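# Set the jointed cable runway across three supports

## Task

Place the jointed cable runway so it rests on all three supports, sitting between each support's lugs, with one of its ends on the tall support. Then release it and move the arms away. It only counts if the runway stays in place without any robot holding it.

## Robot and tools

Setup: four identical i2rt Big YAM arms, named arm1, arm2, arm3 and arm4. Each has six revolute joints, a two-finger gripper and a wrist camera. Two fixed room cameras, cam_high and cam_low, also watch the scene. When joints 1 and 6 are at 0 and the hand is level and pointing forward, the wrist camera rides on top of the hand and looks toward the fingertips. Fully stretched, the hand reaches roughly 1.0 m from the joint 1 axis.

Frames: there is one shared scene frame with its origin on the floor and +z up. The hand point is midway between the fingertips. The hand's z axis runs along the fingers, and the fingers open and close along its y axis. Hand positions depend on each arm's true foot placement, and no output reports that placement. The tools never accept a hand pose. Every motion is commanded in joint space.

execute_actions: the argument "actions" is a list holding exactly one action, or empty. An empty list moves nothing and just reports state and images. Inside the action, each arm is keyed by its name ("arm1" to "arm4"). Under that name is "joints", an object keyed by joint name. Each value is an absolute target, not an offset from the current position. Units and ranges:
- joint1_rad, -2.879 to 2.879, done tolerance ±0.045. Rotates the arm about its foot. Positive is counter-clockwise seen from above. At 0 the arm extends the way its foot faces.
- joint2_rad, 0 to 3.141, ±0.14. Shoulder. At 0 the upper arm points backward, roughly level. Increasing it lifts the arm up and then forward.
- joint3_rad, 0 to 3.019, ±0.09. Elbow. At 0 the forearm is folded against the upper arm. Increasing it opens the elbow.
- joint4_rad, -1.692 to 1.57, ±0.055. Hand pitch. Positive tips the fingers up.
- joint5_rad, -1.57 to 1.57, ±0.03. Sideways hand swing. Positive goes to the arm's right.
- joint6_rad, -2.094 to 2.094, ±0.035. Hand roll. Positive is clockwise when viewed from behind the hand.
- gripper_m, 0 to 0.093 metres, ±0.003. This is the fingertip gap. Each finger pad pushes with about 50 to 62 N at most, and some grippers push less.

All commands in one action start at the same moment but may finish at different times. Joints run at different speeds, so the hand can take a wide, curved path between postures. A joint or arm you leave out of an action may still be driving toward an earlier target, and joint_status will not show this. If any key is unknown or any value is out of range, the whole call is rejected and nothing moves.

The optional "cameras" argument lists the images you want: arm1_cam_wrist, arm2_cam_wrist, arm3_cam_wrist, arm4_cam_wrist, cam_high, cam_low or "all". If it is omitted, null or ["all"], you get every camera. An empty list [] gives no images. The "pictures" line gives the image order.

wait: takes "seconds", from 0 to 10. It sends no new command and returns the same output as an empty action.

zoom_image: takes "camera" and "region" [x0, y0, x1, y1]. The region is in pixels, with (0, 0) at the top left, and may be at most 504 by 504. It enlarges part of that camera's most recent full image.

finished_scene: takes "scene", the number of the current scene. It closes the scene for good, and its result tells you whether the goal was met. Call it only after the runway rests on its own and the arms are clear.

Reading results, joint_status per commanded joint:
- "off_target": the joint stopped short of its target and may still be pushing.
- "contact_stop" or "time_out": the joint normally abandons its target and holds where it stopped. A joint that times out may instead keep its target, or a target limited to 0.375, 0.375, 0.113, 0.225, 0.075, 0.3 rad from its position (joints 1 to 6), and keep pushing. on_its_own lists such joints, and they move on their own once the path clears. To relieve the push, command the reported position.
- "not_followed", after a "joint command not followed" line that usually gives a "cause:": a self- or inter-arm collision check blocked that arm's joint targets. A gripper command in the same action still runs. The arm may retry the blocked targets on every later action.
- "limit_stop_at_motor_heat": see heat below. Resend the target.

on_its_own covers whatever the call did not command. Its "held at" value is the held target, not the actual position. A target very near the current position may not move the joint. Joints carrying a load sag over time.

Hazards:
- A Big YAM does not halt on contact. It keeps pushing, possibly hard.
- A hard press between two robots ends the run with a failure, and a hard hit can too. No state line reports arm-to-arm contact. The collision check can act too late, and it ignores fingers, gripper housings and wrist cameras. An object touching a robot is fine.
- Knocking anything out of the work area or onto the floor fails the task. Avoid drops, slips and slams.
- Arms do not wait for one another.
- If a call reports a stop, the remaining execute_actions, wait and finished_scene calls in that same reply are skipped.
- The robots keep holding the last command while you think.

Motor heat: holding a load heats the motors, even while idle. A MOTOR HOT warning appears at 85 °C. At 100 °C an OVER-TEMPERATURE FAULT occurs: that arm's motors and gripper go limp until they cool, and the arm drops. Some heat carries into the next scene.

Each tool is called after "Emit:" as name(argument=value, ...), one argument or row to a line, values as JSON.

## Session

Emit:
execute_actions(
  actions=[],
)

Scene clock: 0.00 s.
arm1.joint_positions: joint1_rad=-0.197 joint2_rad=+0.631 joint3_rad=+1.395 joint4_rad=-1.179 joint5_rad=-0.173 joint6_rad=+0.457 gripper_m=+0.095
arm1.joint_status: not commanded
arm1.hand: x=-0.8667 y=-0.2153 z=+1.5742 quat_wxyz=(-0.519, -0.194, -0.816, -0.165) (m; scene frame)
arm2.joint_positions: joint1_rad=+0.150 joint2_rad=+0.637 joint3_rad=+1.338 joint4_rad=-1.177 joint5_rad=-0.199 joint6_rad=-0.172 gripper_m=+0.094
arm2.joint_status: not commanded
arm2.hand: x=-0.2891 y=-0.4005 z=+1.5549 quat_wxyz=(-0.330, +0.698, -0.492, -0.402) (m; scene frame)
arm3.joint_positions: joint1_rad=-0.032 joint2_rad=+0.560 joint3_rad=+1.365 joint4_rad=-1.394 joint5_rad=+0.169 joint6_rad=-0.116 gripper_m=+0.095
arm3.joint_status: not commanded
arm3.hand: x=+0.1853 y=+0.1209 z=+1.5630 quat_wxyz=(-0.278, -0.578, -0.659, +0.393) (m; scene frame)
arm4.joint_positions: joint1_rad=-0.076 joint2_rad=+0.523 joint3_rad=+1.429 joint4_rad=-1.349 joint5_rad=+0.135 joint6_rad=+0.288 gripper_m=+0.094
arm4.joint_status: not commanded
arm4.hand: x=+0.9407 y=-0.1118 z=+1.5819 quat_wxyz=(-0.009, -0.828, +0.160, +0.537) (m; scene frame)
pictures: arm1_cam_wrist, arm2_cam_wrist, arm3_cam_wrist, arm4_cam_wrist, cam_high, cam_low
Images, in order (width x height): arm1_cam_wrist 616x616, arm2_cam_wrist 616x616, arm3_cam_wrist 616x616, arm4_cam_wrist 616x616, cam_high 896x504, cam_low 896x504.

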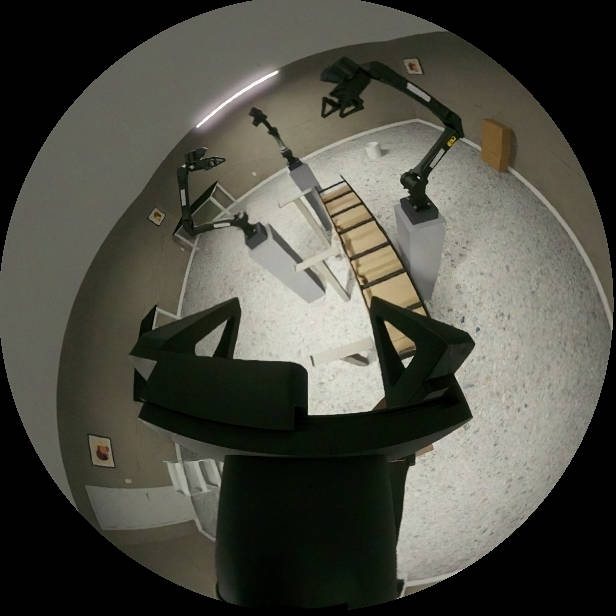

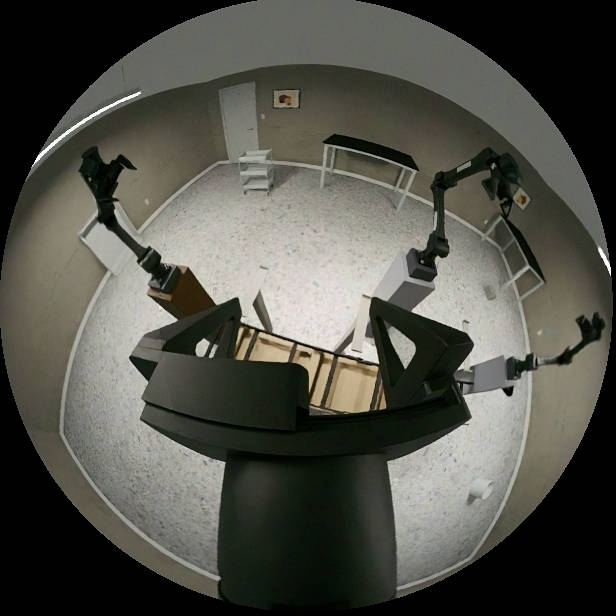

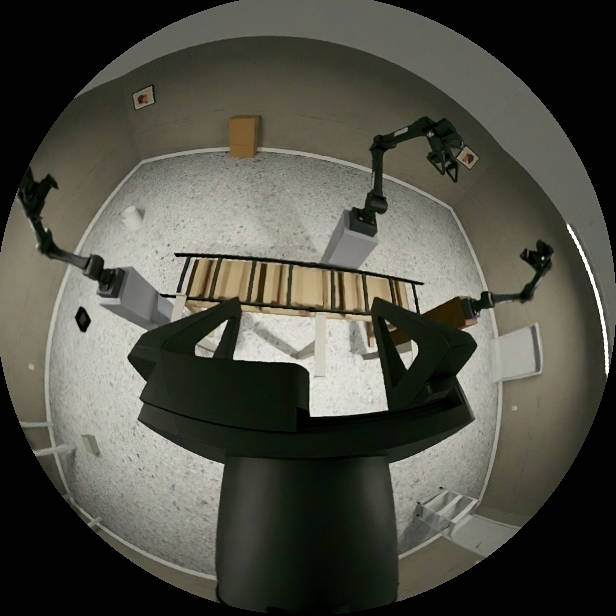

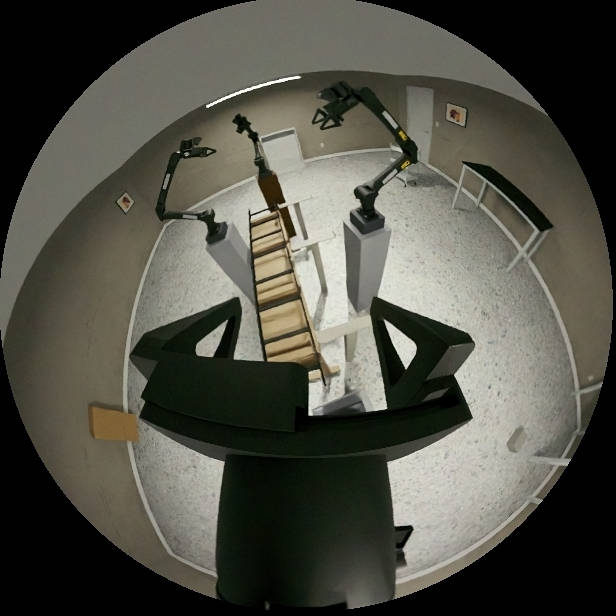

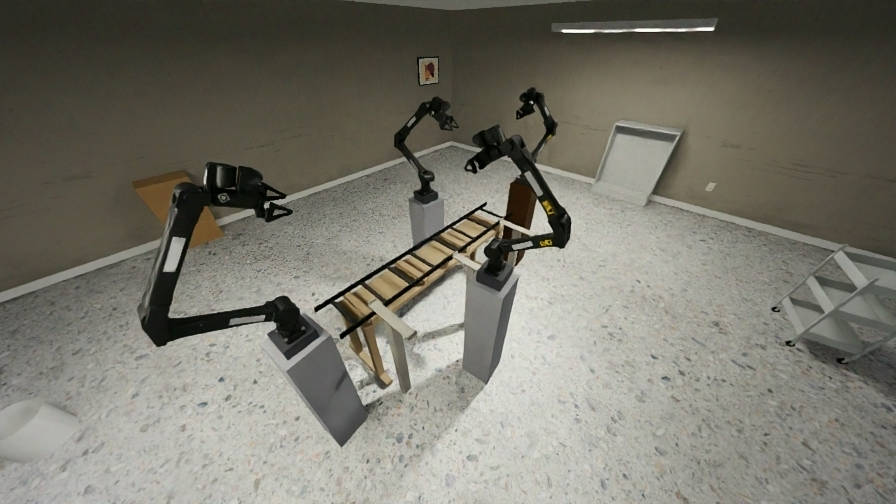

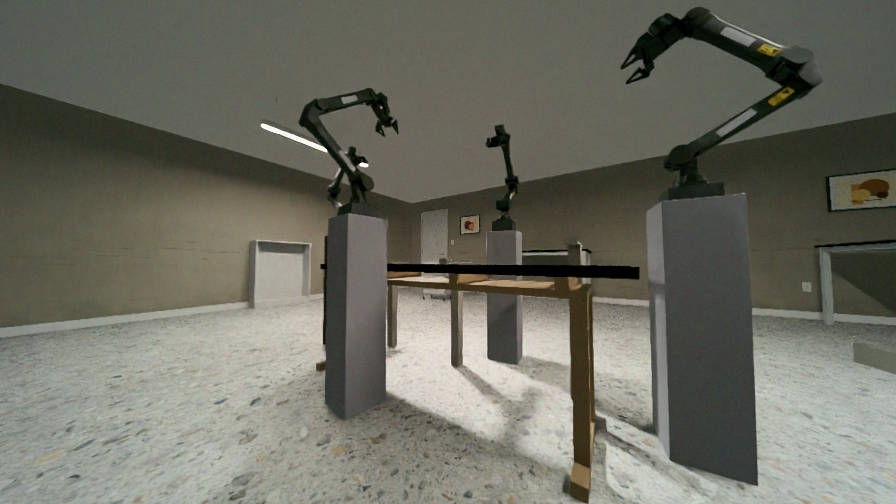

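Emit:
execute_actions(
  actions=[
    {"arm1":{"joints":{"joint1_rad":-0.607,"joint2_rad":1.3,"joint3_rad":1.458,"joint4_rad":-0.9,"joint5_rad":0,"joint6_rad":-0.52,"gripper_m":0.06}},"arm2":{"joints":{"joint1_rad":-1.116,"joint3_rad":1.092,"joint4_rad":-0.8,"joint5_rad":0,"joint6_rad":0.36,"gripper_m":0.06}},"arm3":{"joints":{"joint1_rad":-0.741,"joint3_rad":1.6,"joint4_rad":-1.3,"joint5_rad":0,"joint6_rad":0.95,"gripper_m":0.06}},"arm4":{"joints":{"joint1_rad":0.106,"joint2_rad":1.3,"joint3_rad":1.2825,"joint4_rad":-0.8,"joint5_rad":0,"joint6_rad":0.149,"gripper_m":0.06}}},
  ],
  cameras=[],
)

Emit:
execute_actions(
  actions=[
    {"arm1":{"joints":{"joint2_rad":2.2,"joint4_rad":-0.817}},"arm2":{"joints":{"joint2_rad":2.05,"joint4_rad":-0.603}},"arm3":{"joints":{"joint2_rad":2.42,"joint3_rad":1.814,"joint4_rad":-0.975}},"arm4":{"joints":{"joint2_rad":2.05,"joint4_rad":-0.79}}},
  ],
)

Scene clock: 23.43 s.
arm1.joint_positions: joint1_rad=-0.604 joint2_rad=+1.315 joint3_rad=+1.430 joint4_rad=-0.917 joint5_rad=-0.002 joint6_rad=-0.509 gripper_m=+0.060
arm1.joint_status: all done
arm1.hand: x=-0.6563 y=-0.4845 z=+1.3762 quat_wxyz=(-0.321, -0.007, -0.929, +0.181) (m; scene frame)
arm2.joint_positions: joint1_rad=-1.109 joint2_rad=+0.641 joint3_rad=+1.088 joint4_rad=-0.821 joint5_rad=+0.000 joint6_rad=+0.351 gripper_m=+0.060
arm2.joint_status: all done
arm2.hand: x=+0.0685 y=-0.5480 z=+1.4994 quat_wxyz=(-0.530, +0.007, -0.826, -0.191) (m; scene frame)
arm3.joint_positions: joint1_rad=-0.728 joint2_rad=+0.553 joint3_rad=+1.575 joint4_rad=-1.314 joint5_rad=+0.003 joint6_rad=+0.942 gripper_m=+0.060
arm3.joint_status: all done
arm3.hand: x=+0.0986 y=+0.1887 z=+1.6759 quat_wxyz=(-0.493, -0.798, -0.012, +0.347) (m; scene frame)
arm4.joint_positions: joint1_rad=+0.096 joint2_rad=+1.306 joint3_rad=+1.271 joint4_rad=-0.823 joint5_rad=+0.002 joint6_rad=+0.164 gripper_m=+0.060
arm4.joint_status: all done
arm4.hand: x=+0.5997 y=-0.2154 z=+1.3197 quat_wxyz=(-0.047, -0.938, +0.003, +0.344) (m; scene frame)
pictures: none
No camera images: the call's "cameras" was empty. Leave "cameras" out to get every camera's image.

Scene clock: 25.50 s.
arm1.joint_positions: joint1_rad=-0.604 joint2_rad=+2.218 joint3_rad=+1.430 joint4_rad=-0.824 joint5_rad=-0.002 joint6_rad=-0.510 gripper_m=+0.060
arm1.joint_status: all done
arm1.hand: x=-0.6437 y=-0.4914 z=+0.8698 quat_wxyz=(+0.023, -0.007, -1.000, -0.015) (m; scene frame)
arm2.joint_positions: joint1_rad=-1.109 joint2_rad=+2.040 joint3_rad=+1.088 joint4_rad=-0.614 joint5_rad=+0.000 joint6_rad=+0.351 gripper_m=+0.060
arm2.joint_status: all done
arm2.hand: x=+0.2069 y=-0.5042 z=+0.8936 quat_wxyz=(-0.005, +0.004, -1.000, +0.005) (m; scene frame)
arm3.joint_positions: joint1_rad=-0.728 joint2_rad=+2.422 joint3_rad=+1.805 joint4_rad=-0.974 joint5_rad=+0.003 joint6_rad=+0.943 gripper_m=+0.060
arm3.joint_status: all done
arm3.hand: x=-0.1808 y=-0.2259 z=+0.9033 quat_wxyz=(+0.002, -1.000, -0.016, -0.001) (m; scene frame)
arm4.joint_positions: joint1_rad=+0.096 joint2_rad=+2.057 joint3_rad=+1.271 joint4_rad=-0.801 joint5_rad=+0.002 joint6_rad=+0.164 gripper_m=+0.060
arm4.joint_status: all done
arm4.hand: x=+0.6063 y=-0.2084 z=+0.9229 quat_wxyz=(+0.010, -1.000, +0.005, -0.009) (m; scene frame)
pictures: arm1_cam_wrist, arm2_cam_wrist, arm3_cam_wrist, arm4_cam_wrist, cam_high, cam_low
Images, in order (width x height): arm1_cam_wrist 616x616, arm2_cam_wrist 616x616, arm3_cam_wrist 616x616, arm4_cam_wrist 616x616, cam_high 896x504, cam_low 896x504.

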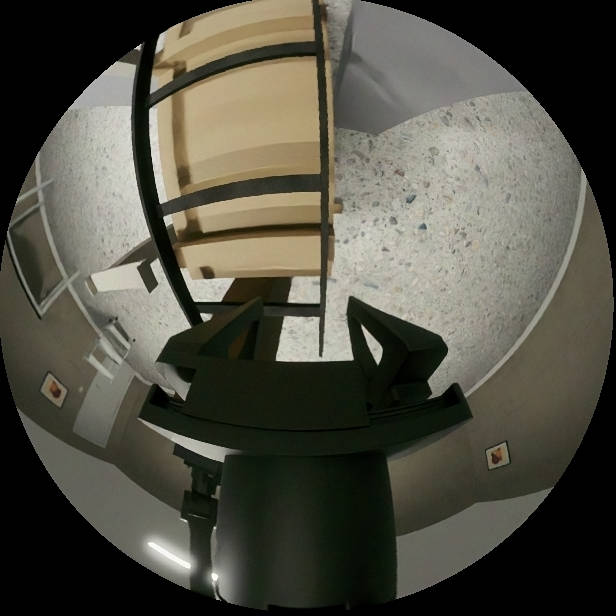

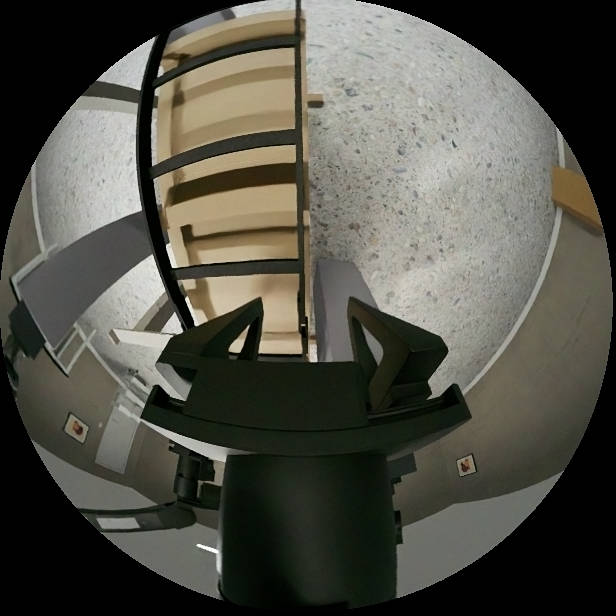

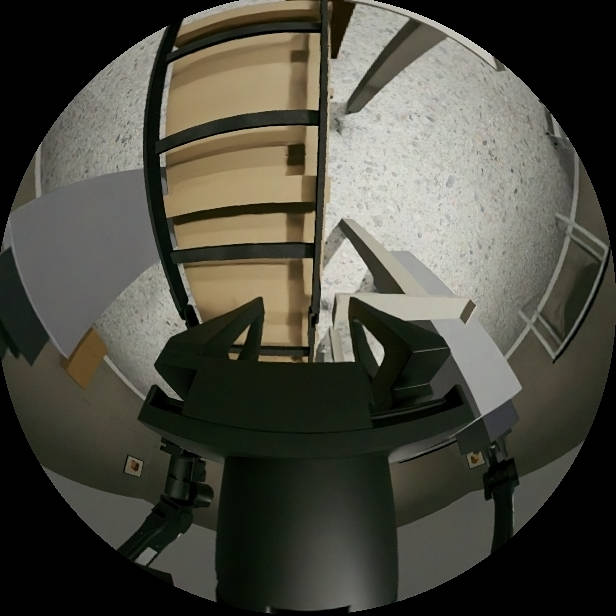

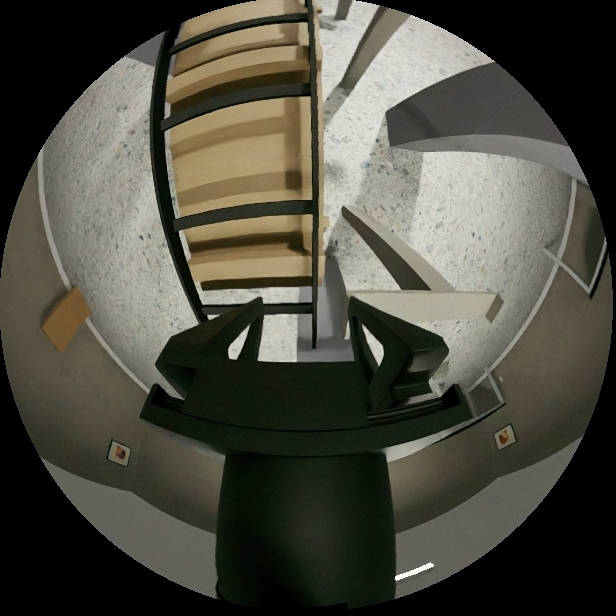

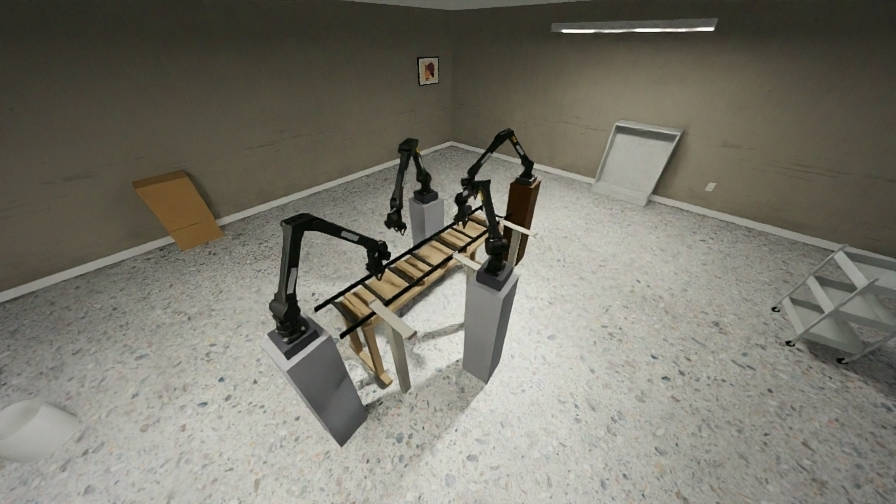

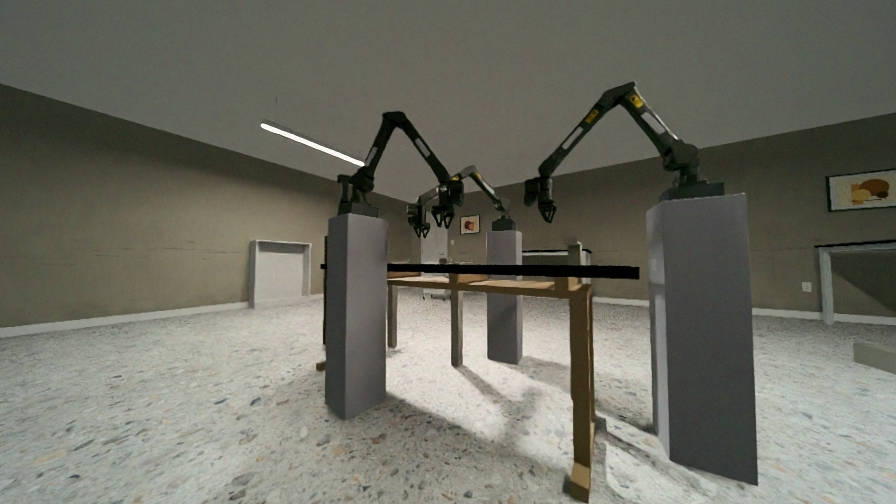

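Emit:
execute_actions(
  actions=[
    {"arm1":{"joints":{"joint1_rad":-0.644,"joint2_rad":2.475,"joint3_rad":1.53,"joint4_rad":-0.578,"joint6_rad":-0.56}},"arm2":{"joints":{"joint1_rad":-1.08,"joint2_rad":2.41,"joint3_rad":1.185,"joint4_rad":-0.322}},"arm3":{"joints":{"joint1_rad":-0.765,"joint2_rad":2.685,"joint3_rad":1.855,"joint4_rad":-0.718,"joint6_rad":0.915}},"arm4":{"joints":{"joint1_rad":0.037,"joint2_rad":2.425,"joint3_rad":1.30,"joint4_rad":-0.41,"joint6_rad":0.07}}},
  ],
  cameras=["arm1_cam_wrist","arm2_cam_wrist","arm3_cam_wrist","arm4_cam_wrist","cam_low"],
)

Emit:
zoom_image(
  camera="cam_low",
  region=[380, 200, 620, 300],
)

Scene clock: 49.00 s.
arm1.joint_positions: joint1_rad=-0.640 joint2_rad=+2.501 joint3_rad=+1.519 joint4_rad=-0.589 joint5_rad=-0.002 joint6_rad=-0.549 gripper_m=+0.060
arm1.joint_status: all done
arm1.hand: x=-0.6434 y=-0.5151 z=+0.7330 quat_wxyz=(+0.006, -0.005, -1.000, -0.005) (m; scene frame)
arm2.joint_positions: joint1_rad=-1.088 joint2_rad=+2.421 joint3_rad=+1.177 joint4_rad=-0.335 joint5_rad=+0.000 joint6_rad=+0.351 gripper_m=+0.060
arm2.joint_status: all done
arm2.hand: x=+0.1998 y=-0.4986 z=+0.7346 quat_wxyz=(+0.001, +0.014, -1.000, +0.007) (m; scene frame)
arm3.joint_positions: joint1_rad=-0.757 joint2_rad=+2.696 joint3_rad=+1.838 joint4_rad=-0.729 joint5_rad=+0.003 joint6_rad=+0.923 gripper_m=+0.060
arm3.joint_status: all done
arm3.hand: x=-0.1866 y=-0.2020 z=+0.7390 quat_wxyz=(+0.000, -1.000, -0.012, +0.000) (m; scene frame)
arm4.joint_positions: joint1_rad=+0.038 joint2_rad=+2.427 joint3_rad=+1.286 joint4_rad=-0.425 joint5_rad=+0.001 joint6_rad=+0.085 gripper_m=+0.060
arm4.joint_status: all done
arm4.hand: x=+0.6150 y=-0.1744 z=+0.7400 quat_wxyz=(+0.008, -1.000, -0.005, +0.002) (m; scene frame)
pictures: arm1_cam_wrist, arm2_cam_wrist, arm3_cam_wrist, arm4_cam_wrist, cam_low
Images, in order (width x height): arm1_cam_wrist 616x616, arm2_cam_wrist 616x616, arm3_cam_wrist 616x616, arm4_cam_wrist 616x616, cam_low 896x504.

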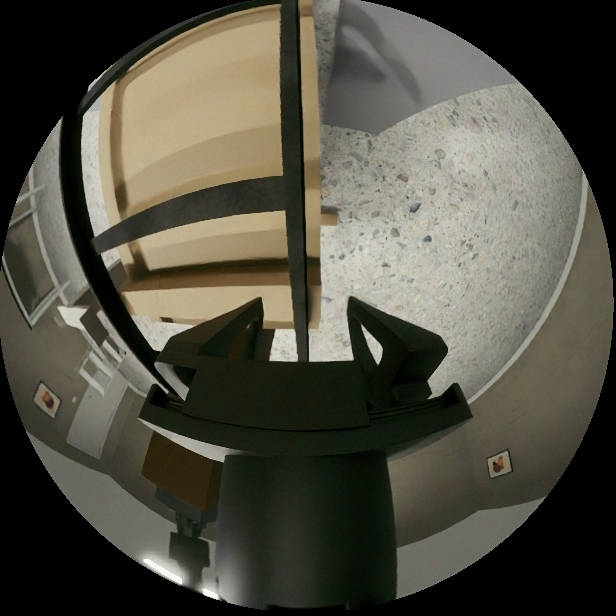

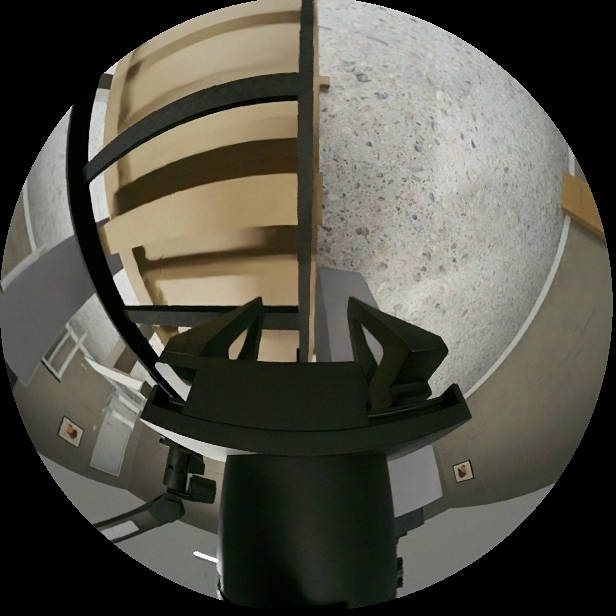

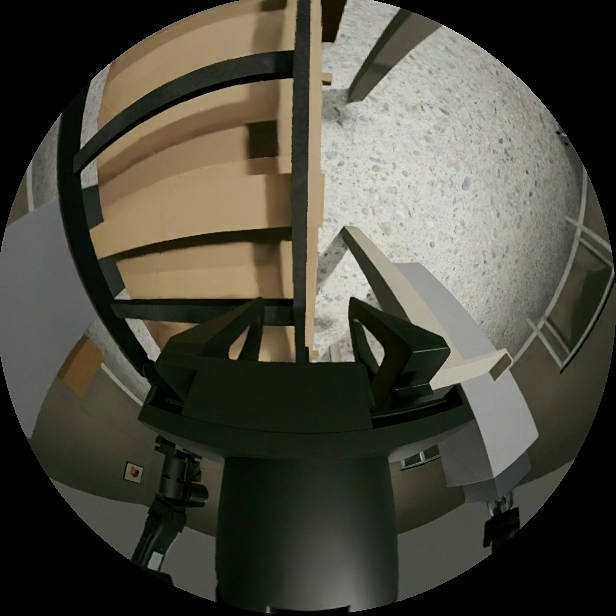

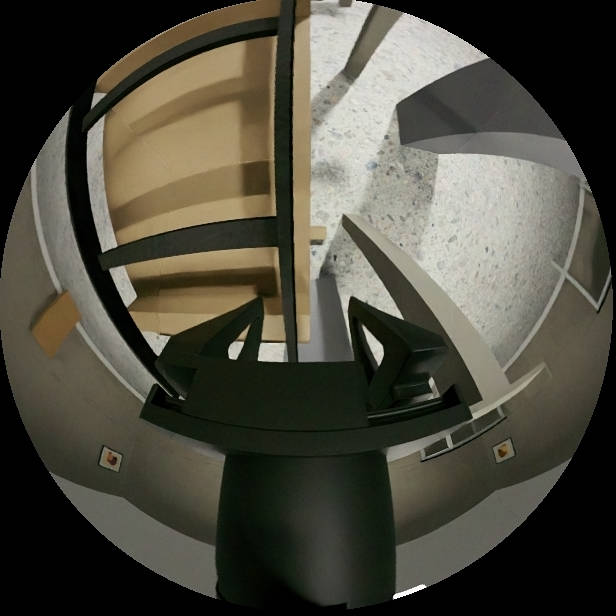

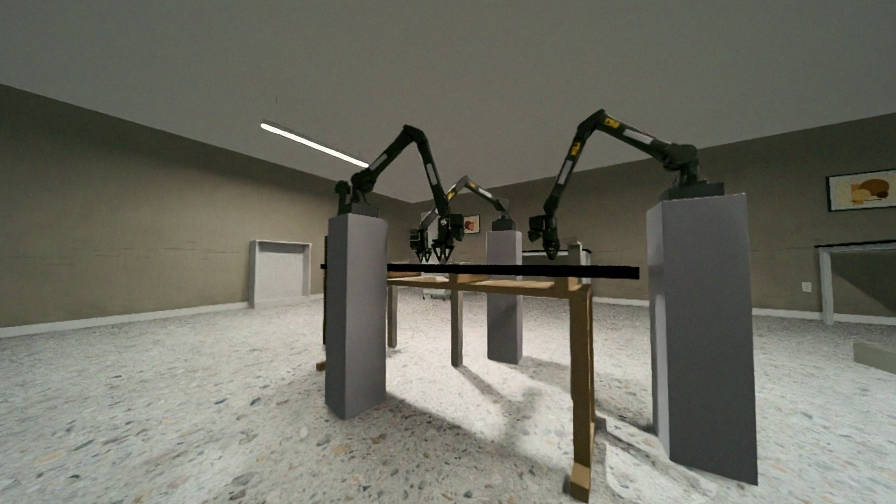

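Region (380, 200, 620, 300) of cam_low's 896x504 image, scaled by 2.100, with more detail than that image has; it fills the top 210 rows of this view, and the rest is white.

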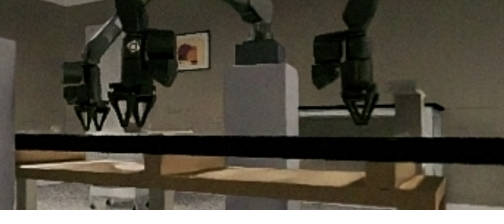

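Emit:
execute_actions(
  actions=[
    {"arm1":{"joints":{"joint1_rad":-0.62,"joint2_rad":2.54,"joint3_rad":1.555,"joint4_rad":-0.555,"gripper_m":0.08}},"arm2":{"joints":{"joint2_rad":2.48,"joint3_rad":1.215,"joint4_rad":-0.295,"gripper_m":0.08}},"arm3":{"joints":{"joint2_rad":2.75,"joint3_rad":1.89,"joint4_rad":-0.705,"gripper_m":0.08}},"arm4":{"joints":{"joint1_rad":0.077,"joint2_rad":2.49,"joint3_rad":1.33,"joint4_rad":-0.385,"gripper_m":0.065}}},
  ],
  cameras=[],
)

Emit:
execute_actions(
  actions=[
    {"arm1":{"joints":{"joint2_rad":2.605,"joint3_rad":1.595,"joint4_rad":-0.52}},"arm2":{"joints":{"joint2_rad":2.548,"joint3_rad":1.262,"joint4_rad":-0.252}},"arm3":{"joints":{"joint2_rad":2.815,"joint3_rad":1.945,"joint4_rad":-0.683}},"arm4":{"joints":{"joint2_rad":2.56,"joint3_rad":1.368,"joint4_rad":-0.345}}},
  ],
  cameras=["arm1_cam_wrist","arm2_cam_wrist","arm3_cam_wrist","arm4_cam_wrist"],
)

Scene clock: 59.23 s.
arm1.joint_positions: joint1_rad=-0.632 joint2_rad=+2.536 joint3_rad=+1.525 joint4_rad=-0.565 joint5_rad=-0.002 joint6_rad=-0.549 gripper_m=+0.080
arm1.joint_status: all done
arm1.hand: x=-0.6455 y=-0.5084 z=+0.7150 quat_wxyz=(+0.008, -0.001, -1.000, -0.006) (m; scene frame)
arm2.joint_positions: joint1_rad=-1.088 joint2_rad=+2.457 joint3_rad=+1.202 joint4_rad=-0.306 joint5_rad=+0.000 joint6_rad=+0.351 gripper_m=+0.080
arm2.joint_status: all done
arm2.hand: x=+0.2069 y=-0.4960 z=+0.7213 quat_wxyz=(-0.007, +0.014, -1.000, +0.004) (m; scene frame)
arm3.joint_positions: joint1_rad=-0.757 joint2_rad=+2.736 joint3_rad=+1.853 joint4_rad=-0.715 joint5_rad=+0.003 joint6_rad=+0.923 gripper_m=+0.080
arm3.joint_status: all done
arm3.hand: x=-0.1829 y=-0.1969 z=+0.7177 quat_wxyz=(+0.005, -1.000, -0.012, -0.003) (m; scene frame)
arm4.joint_positions: joint1_rad=+0.070 joint2_rad=+2.469 joint3_rad=+1.318 joint4_rad=-0.397 joint5_rad=+0.001 joint6_rad=+0.085 gripper_m=+0.065
arm4.joint_status: all done
arm4.hand: x=+0.6081 y=-0.1917 z=+0.7242 quat_wxyz=(+0.007, -1.000, -0.021, +0.010) (m; scene frame)
pictures: none
No camera images: the call's "cameras" was empty. Leave "cameras" out to get every camera's image.

Scene clock: 60.07 s.
arm1.joint_positions: joint1_rad=-0.632 joint2_rad=+2.604 joint3_rad=+1.571 joint4_rad=-0.528 joint5_rad=-0.002 joint6_rad=-0.549 gripper_m=+0.080
arm1.joint_status: all done
arm1.hand: x=-0.6401 y=-0.5117 z=+0.6866 quat_wxyz=(+0.002, -0.001, -1.000, -0.002) (m; scene frame)
arm2.joint_positions: joint1_rad=-1.088 joint2_rad=+2.529 joint3_rad=+1.251 joint4_rad=-0.263 joint5_rad=+0.000 joint6_rad=+0.351 gripper_m=+0.080
arm2.joint_status: all done
arm2.hand: x=+0.2154 y=-0.4929 z=+0.6940 quat_wxyz=(-0.017, +0.014, -1.000, +0.001) (m; scene frame)
arm3.joint_positions: joint1_rad=-0.757 joint2_rad=+2.802 joint3_rad=+1.909 joint4_rad=-0.692 joint5_rad=+0.003 joint6_rad=+0.923 gripper_m=+0.080
arm3.joint_status: all done
arm3.hand: x=-0.1863 y=-0.2016 z=+0.6905 quat_wxyz=(-0.001, -1.000, -0.012, +0.001) (m; scene frame)
arm4.joint_positions: joint1_rad=+0.070 joint2_rad=+2.546 joint3_rad=+1.359 joint4_rad=-0.358 joint5_rad=+0.001 joint6_rad=+0.085 gripper_m=+0.065
arm4.joint_status: all done
arm4.hand: x=+0.6070 y=-0.1913 z=+0.6922 quat_wxyz=(+0.007, -1.000, -0.022, +0.012) (m; scene frame)
pictures: arm1_cam_wrist, arm2_cam_wrist, arm3_cam_wrist, arm4_cam_wrist
Images, in order (width x height): arm1_cam_wrist 616x616, arm2_cam_wrist 616x616, arm3_cam_wrist 616x616, arm4_cam_wrist 616x616.

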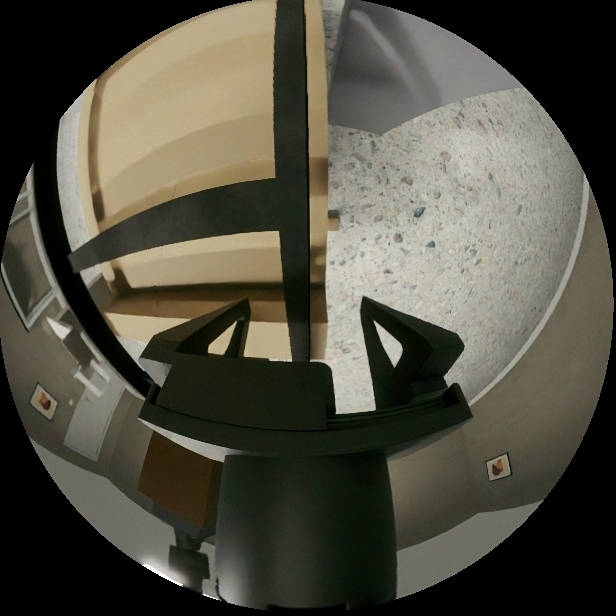

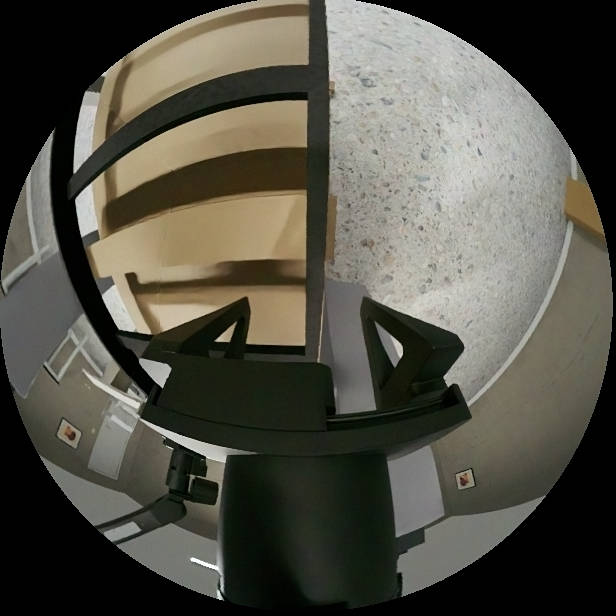

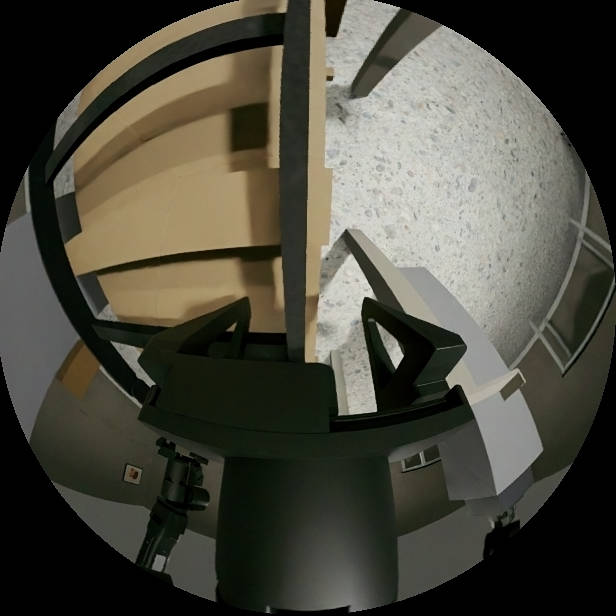

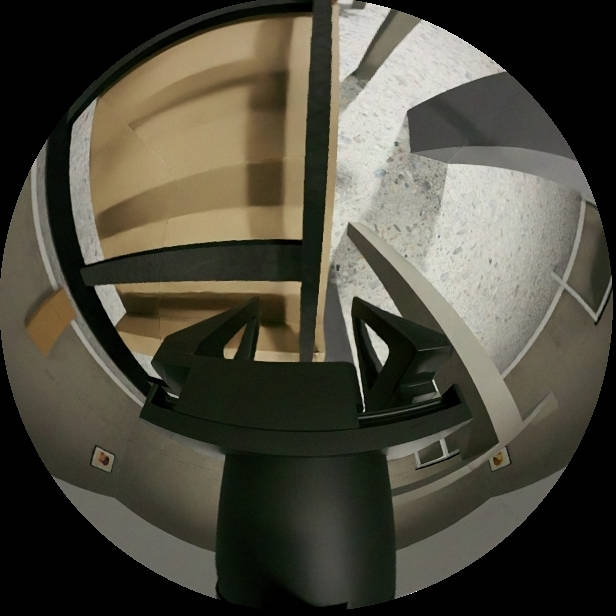

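Emit:
execute_actions(
  actions=[
    {"arm1":{"joints":{"joint1_rad":-0.608,"gripper_m":0.04}},"arm2":{"joints":{"joint1_rad":-1.113,"joint2_rad":2.572,"gripper_m":0.04}},"arm3":{"joints":{"joint1_rad":-0.732,"joint2_rad":2.83,"gripper_m":0.04}},"arm4":{"joints":{"joint2_rad":2.585,"joint6_rad":0.035,"gripper_m":0.04}}},
  ],
  cameras=[],
)

Emit:
execute_actions(
  actions=[
    {"arm1":{"joints":{"gripper_m":0}},"arm2":{"joints":{"gripper_m":0}},"arm3":{"joints":{"gripper_m":0}},"arm4":{"joints":{"gripper_m":0}}},
  ],
  cameras=["arm1_cam_wrist","arm2_cam_wrist","arm3_cam_wrist","arm4_cam_wrist"],
)

Scene clock: 65.63 s.
arm1.joint_positions: joint1_rad=-0.618 joint2_rad=+2.604 joint3_rad=+1.571 joint4_rad=-0.528 joint5_rad=-0.002 joint6_rad=-0.550 gripper_m=+0.040
arm1.joint_status: all done
arm1.hand: x=-0.6360 y=-0.5049 z=+0.6866 quat_wxyz=(+0.002, +0.006, -1.000, -0.002) (m; scene frame)
arm2.joint_positions: joint1_rad=-1.104 joint2_rad=+2.547 joint3_rad=+1.251 joint4_rad=-0.263 joint5_rad=+0.000 joint6_rad=+0.351 gripper_m=+0.040
arm2.joint_status: all done
arm2.hand: x=+0.2107 y=-0.5032 z=+0.6858 quat_wxyz=(-0.008, +0.006, -1.000, +0.004) (m; scene frame)
arm3.joint_positions: joint1_rad=-0.744 joint2_rad=+2.807 joint3_rad=+1.909 joint4_rad=-0.692 joint5_rad=+0.003 joint6_rad=+0.922 gripper_m=+0.040
arm3.joint_status: all done
arm3.hand: x=-0.1776 y=-0.2045 z=+0.6869 quat_wxyz=(+0.002, -1.000, -0.019, -0.001) (m; scene frame)
arm4.joint_positions: joint1_rad=+0.070 joint2_rad=+2.560 joint3_rad=+1.359 joint4_rad=-0.358 joint5_rad=+0.001 joint6_rad=+0.051 gripper_m=+0.040
arm4.joint_status: all done
arm4.hand: x=+0.6134 y=-0.1904 z=+0.6850 quat_wxyz=(+0.007, -0.999, -0.039, +0.005) (m; scene frame)
pictures: none
No camera images: the call's "cameras" was empty. Leave "cameras" out to get every camera's image.

Scene clock: 66.27 s.
arm1.joint_positions: joint1_rad=-0.619 joint2_rad=+2.604 joint3_rad=+1.572 joint4_rad=-0.522 joint5_rad=+0.013 joint6_rad=-0.551 gripper_m=+0.009
arm1.joint_status: gripper_m off_target (ended at +0.009, target +0.000)
arm1.hand: x=-0.6355 y=-0.5091 z=+0.6867 quat_wxyz=(+0.002, +0.006, -1.000, +0.006) (m; scene frame)
arm2.joint_positions: joint1_rad=-1.098 joint2_rad=+2.548 joint3_rad=+1.253 joint4_rad=-0.260 joint5_rad=-0.008 joint6_rad=+0.351 gripper_m=+0.009
arm2.joint_status: gripper_m off_target (ended at +0.009, target +0.000)
arm2.hand: x=+0.2105 y=-0.4986 z=+0.6854 quat_wxyz=(-0.009, +0.010, -1.000, -0.001) (m; scene frame)
arm3.joint_positions: joint1_rad=-0.743 joint2_rad=+2.809 joint3_rad=+1.912 joint4_rad=-0.686 joint5_rad=-0.002 joint6_rad=+0.938 gripper_m=+0.009
arm3.joint_status: gripper_m off_target (ended at +0.009, target +0.000)
arm3.hand: x=-0.1775 y=-0.2074 z=+0.6867 quat_wxyz=(-0.003, -1.000, -0.012, -0.001) (m; scene frame)
arm4.joint_positions: joint1_rad=+0.070 joint2_rad=+2.561 joint3_rad=+1.359 joint4_rad=-0.357 joint5_rad=-0.001 joint6_rad=+0.079 gripper_m=+0.009
arm4.joint_status: gripper_m off_target (ended at +0.009, target +0.000)
arm4.hand: x=+0.6136 y=-0.1906 z=+0.6846 quat_wxyz=(+0.007, -1.000, -0.025, +0.005) (m; scene frame)
pictures: arm1_cam_wrist, arm2_cam_wrist, arm3_cam_wrist, arm4_cam_wrist
Images, in order (width x height): arm1_cam_wrist 616x616, arm2_cam_wrist 616x616, arm3_cam_wrist 616x616, arm4_cam_wrist 616x616.

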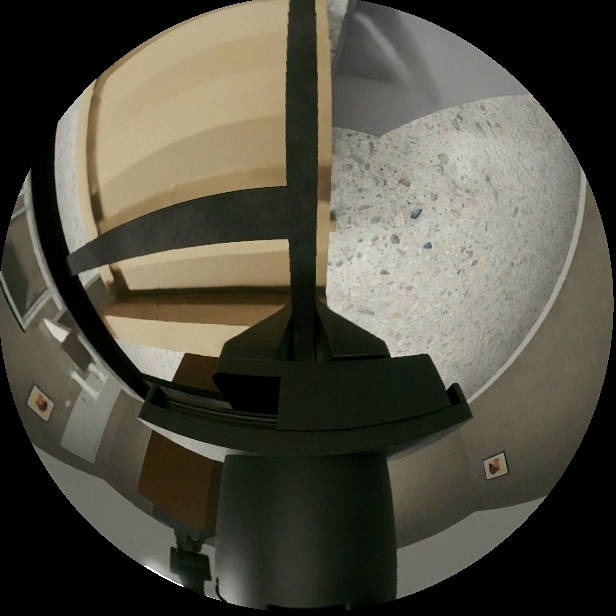

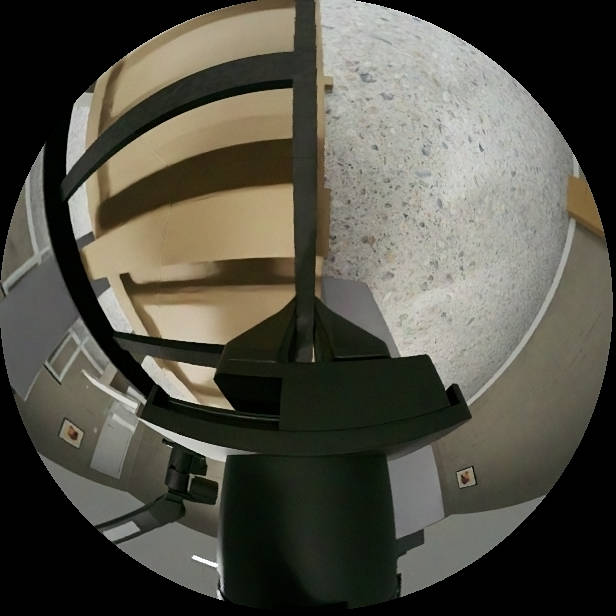

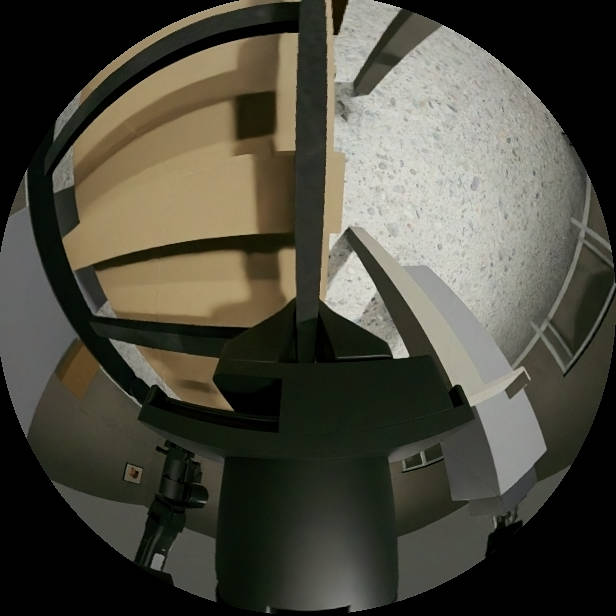

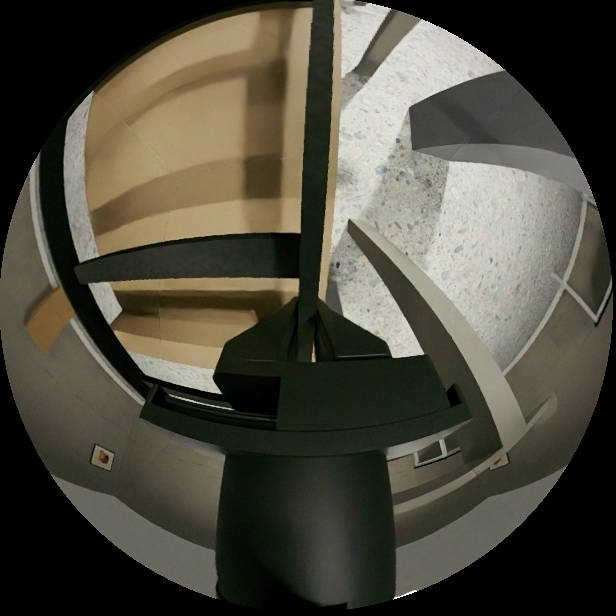

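Emit:
execute_actions(
  actions=[],
  cameras=["cam_high","cam_low"],
)

Scene clock: 76.97 s.
arm1.joint_positions: joint1_rad=-0.619 joint2_rad=+2.604 joint3_rad=+1.572 joint4_rad=-0.522 joint5_rad=+0.013 joint6_rad=-0.551 gripper_m=+0.009
arm1.joint_status: gripper_m off_target (ended at +0.009, target +0.000)
arm1.hand: x=-0.6355 y=-0.5091 z=+0.6867 quat_wxyz=(+0.002, +0.006, -1.000, +0.006) (m; scene frame)
arm2.joint_positions: joint1_rad=-1.098 joint2_rad=+2.548 joint3_rad=+1.253 joint4_rad=-0.260 joint5_rad=-0.008 joint6_rad=+0.351 gripper_m=+0.009
arm2.joint_status: gripper_m off_target (ended at +0.009, target +0.000)
arm2.hand: x=+0.2105 y=-0.4986 z=+0.6854 quat_wxyz=(-0.009, +0.010, -1.000, -0.001) (m; scene frame)
arm3.joint_positions: joint1_rad=-0.743 joint2_rad=+2.809 joint3_rad=+1.912 joint4_rad=-0.686 joint5_rad=-0.002 joint6_rad=+0.938 gripper_m=+0.009
arm3.joint_status: gripper_m off_target (ended at +0.009, target +0.000)
arm3.hand: x=-0.1775 y=-0.2074 z=+0.6867 quat_wxyz=(-0.003, -1.000, -0.012, -0.001) (m; scene frame)
arm4.joint_positions: joint1_rad=+0.070 joint2_rad=+2.561 joint3_rad=+1.359 joint4_rad=-0.357 joint5_rad=-0.001 joint6_rad=+0.079 gripper_m=+0.009
arm4.joint_status: gripper_m off_target (ended at +0.009, target +0.000)
arm4.hand: x=+0.6136 y=-0.1906 z=+0.6846 quat_wxyz=(+0.007, -1.000, -0.025, +0.005) (m; scene frame)
pictures: cam_high, cam_low
Images, in order (width x height): cam_high 896x504, cam_low 896x504.

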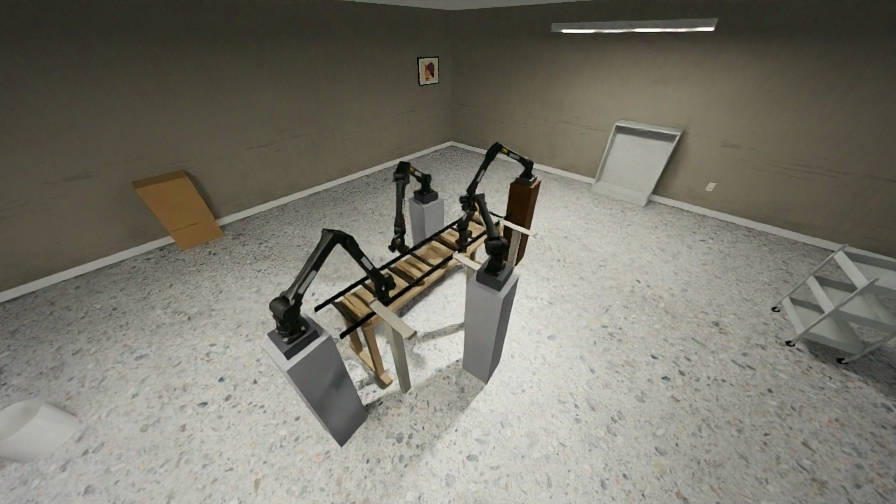

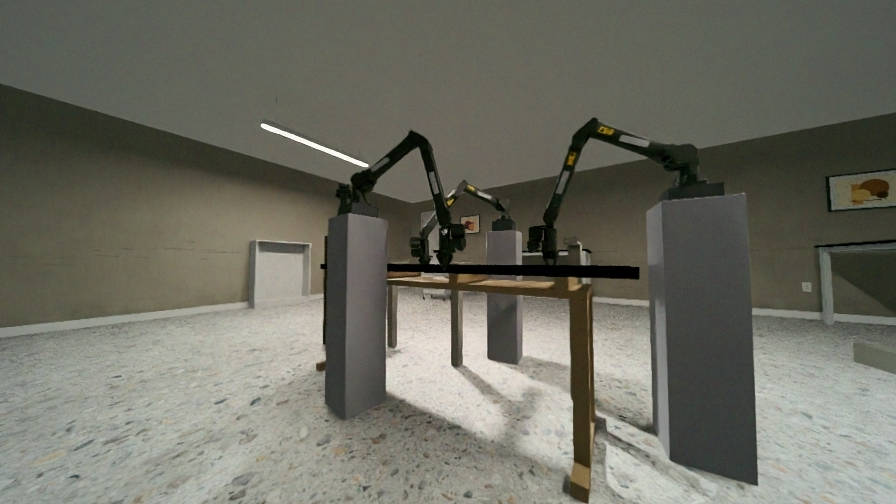

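Emit:
execute_actions(
  actions=[
    {"arm1":{"joints":{"joint1_rad":-0.630,"joint2_rad":2.39,"joint3_rad":1.55,"joint4_rad":-0.585,"joint6_rad":-0.56}},"arm2":{"joints":{"joint1_rad":-1.118,"joint2_rad":2.325,"joint3_rad":1.2,"joint4_rad":-0.315,"joint6_rad":0.333}},"arm3":{"joints":{"joint1_rad":-0.735,"joint2_rad":2.585,"joint3_rad":1.885,"joint4_rad":-0.735,"joint6_rad":0.945}},"arm4":{"joints":{"joint1_rad":0.097,"joint2_rad":2.34,"joint3_rad":1.325,"joint4_rad":-0.425,"joint6_rad":0.103}}},
  ],
  cameras=["cam_low"],
)

Scene clock: 99.40 s.
arm1.joint_positions: joint1_rad=-0.627 joint2_rad=+2.515 joint3_rad=+1.530 joint4_rad=-0.565 joint5_rad=+0.003 joint6_rad=-0.554 gripper_m=+0.009
arm1.joint_status: all done
arm1.hand: x=-0.6344 y=-0.5133 z=+0.7278 quat_wxyz=(-0.002, +0.003, -1.000, +0.003) (m; scene frame)
arm2.joint_positions: joint1_rad=-1.113 joint2_rad=+2.425 joint3_rad=+1.186 joint4_rad=-0.310 joint5_rad=-0.005 joint6_rad=+0.339 gripper_m=+0.009
arm2.joint_status: all done
arm2.hand: x=+0.2129 y=-0.5052 z=+0.7342 quat_wxyz=(-0.012, +0.008, -1.000, +0.000) (m; scene frame)
arm3.joint_positions: joint1_rad=-0.736 joint2_rad=+2.706 joint3_rad=+1.858 joint4_rad=-0.730 joint5_rad=-0.006 joint6_rad=+0.957 gripper_m=+0.009
arm3.joint_status: all done
arm3.hand: x=-0.1773 y=-0.2149 z=+0.7372 quat_wxyz=(-0.005, -1.000, -0.005, -0.001) (m; scene frame)
arm4.joint_positions: joint1_rad=+0.092 joint2_rad=+2.442 joint3_rad=+1.302 joint4_rad=-0.416 joint5_rad=+0.005 joint6_rad=+0.131 gripper_m=+0.009
arm4.joint_status: all done
arm4.hand: x=+0.6123 y=-0.2020 z=+0.7349 quat_wxyz=(+0.009, -1.000, -0.009, +0.007) (m; scene frame)
pictures: cam_low
Images, in order (width x height): cam_low 896x504.

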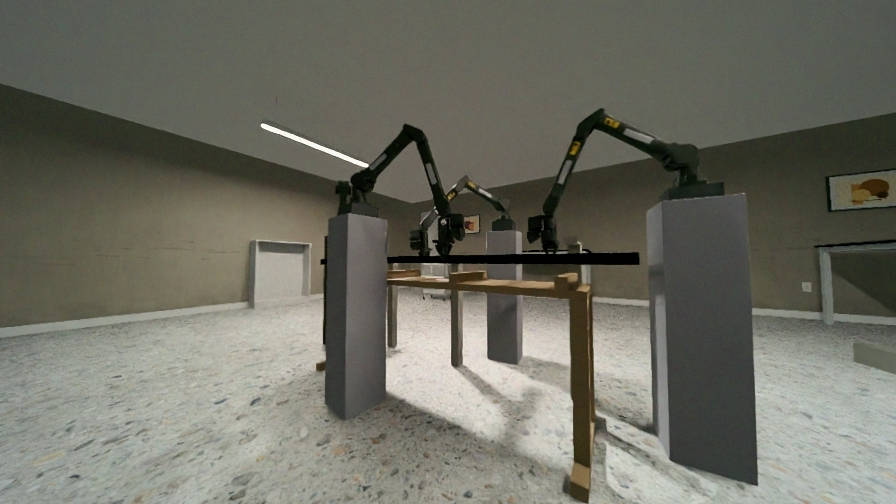

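Emit:
execute_actions(
  actions=[
    {"arm1":{"joints":{"joint2_rad":2.225,"joint3_rad":1.505,"joint4_rad":-0.68}},"arm2":{"joints":{"joint2_rad":2.16,"joint3_rad":1.14,"joint4_rad":-0.42}},"arm3":{"joints":{"joint2_rad":2.455,"joint3_rad":1.812,"joint4_rad":-0.795}},"arm4":{"joints":{"joint2_rad":2.188,"joint3_rad":1.275,"joint4_rad":-0.523}}},
  ],
  cameras=["cam_low","arm4_cam_wrist"],
)

Scene clock: 102.93 s.
arm1.joint_positions: joint1_rad=-0.633 joint2_rad=+2.348 joint3_rad=+1.471 joint4_rad=-0.673 joint5_rad=+0.010 joint6_rad=-0.562 gripper_m=+0.009
arm1.joint_status: all done
arm1.hand: x=-0.6352 y=-0.5180 z=+0.8078 quat_wxyz=(-0.001, +0.005, -1.000, +0.006) (m; scene frame)
arm2.joint_positions: joint1_rad=-1.120 joint2_rad=+2.244 joint3_rad=+1.120 joint4_rad=-0.422 joint5_rad=-0.002 joint6_rad=+0.330 gripper_m=+0.009
arm2.joint_status: all done
arm2.hand: x=+0.2140 y=-0.5079 z=+0.8068 quat_wxyz=(-0.014, +0.009, -1.000, +0.001) (m; scene frame)
arm3.joint_positions: joint1_rad=-0.732 joint2_rad=+2.558 joint3_rad=+1.780 joint4_rad=-0.793 joint5_rad=-0.004 joint6_rad=+0.957 gripper_m=+0.009
arm3.joint_status: all done
arm3.hand: x=-0.1766 y=-0.2175 z=+0.8097 quat_wxyz=(-0.008, -1.000, -0.007, +0.002) (m; scene frame)
arm4.joint_positions: joint1_rad=+0.092 joint2_rad=+2.283 joint3_rad=+1.245 joint4_rad=-0.515 joint5_rad=+0.002 joint6_rad=+0.132 gripper_m=+0.009
arm4.joint_status: all done
arm4.hand: x=+0.6117 y=-0.2037 z=+0.8032 quat_wxyz=(+0.008, -1.000, -0.009, +0.008) (m; scene frame)
pictures: arm4_cam_wrist, cam_low
Images, in order (width x height): arm4_cam_wrist 616x616, cam_low 896x504.

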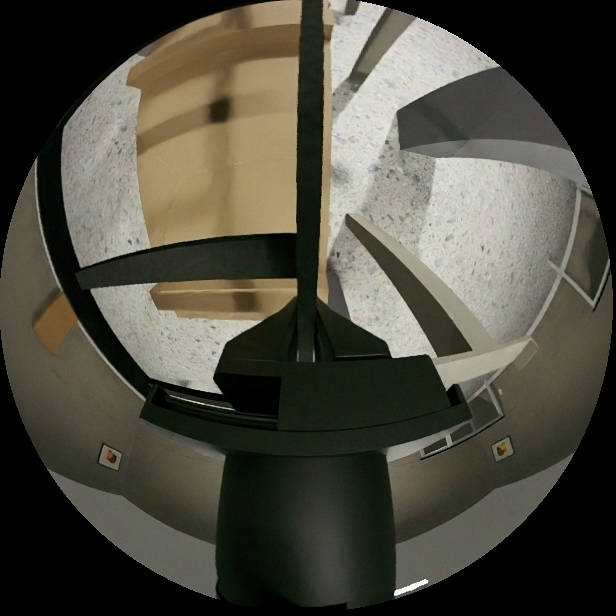

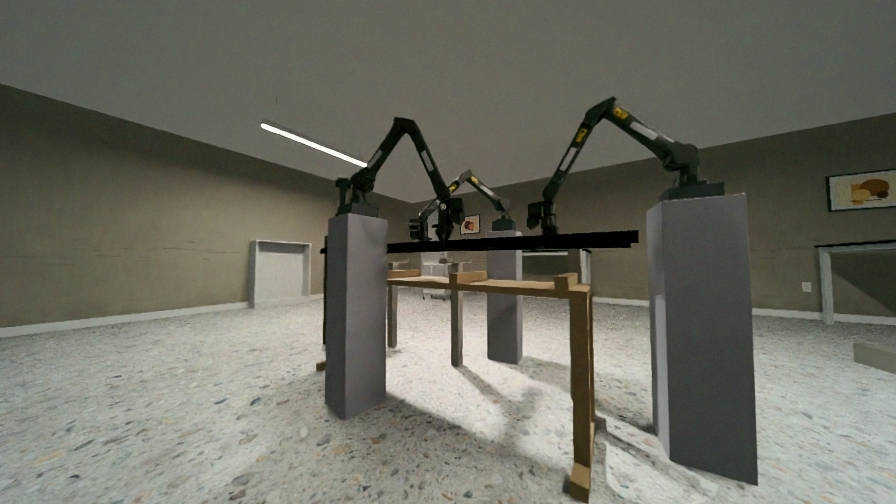

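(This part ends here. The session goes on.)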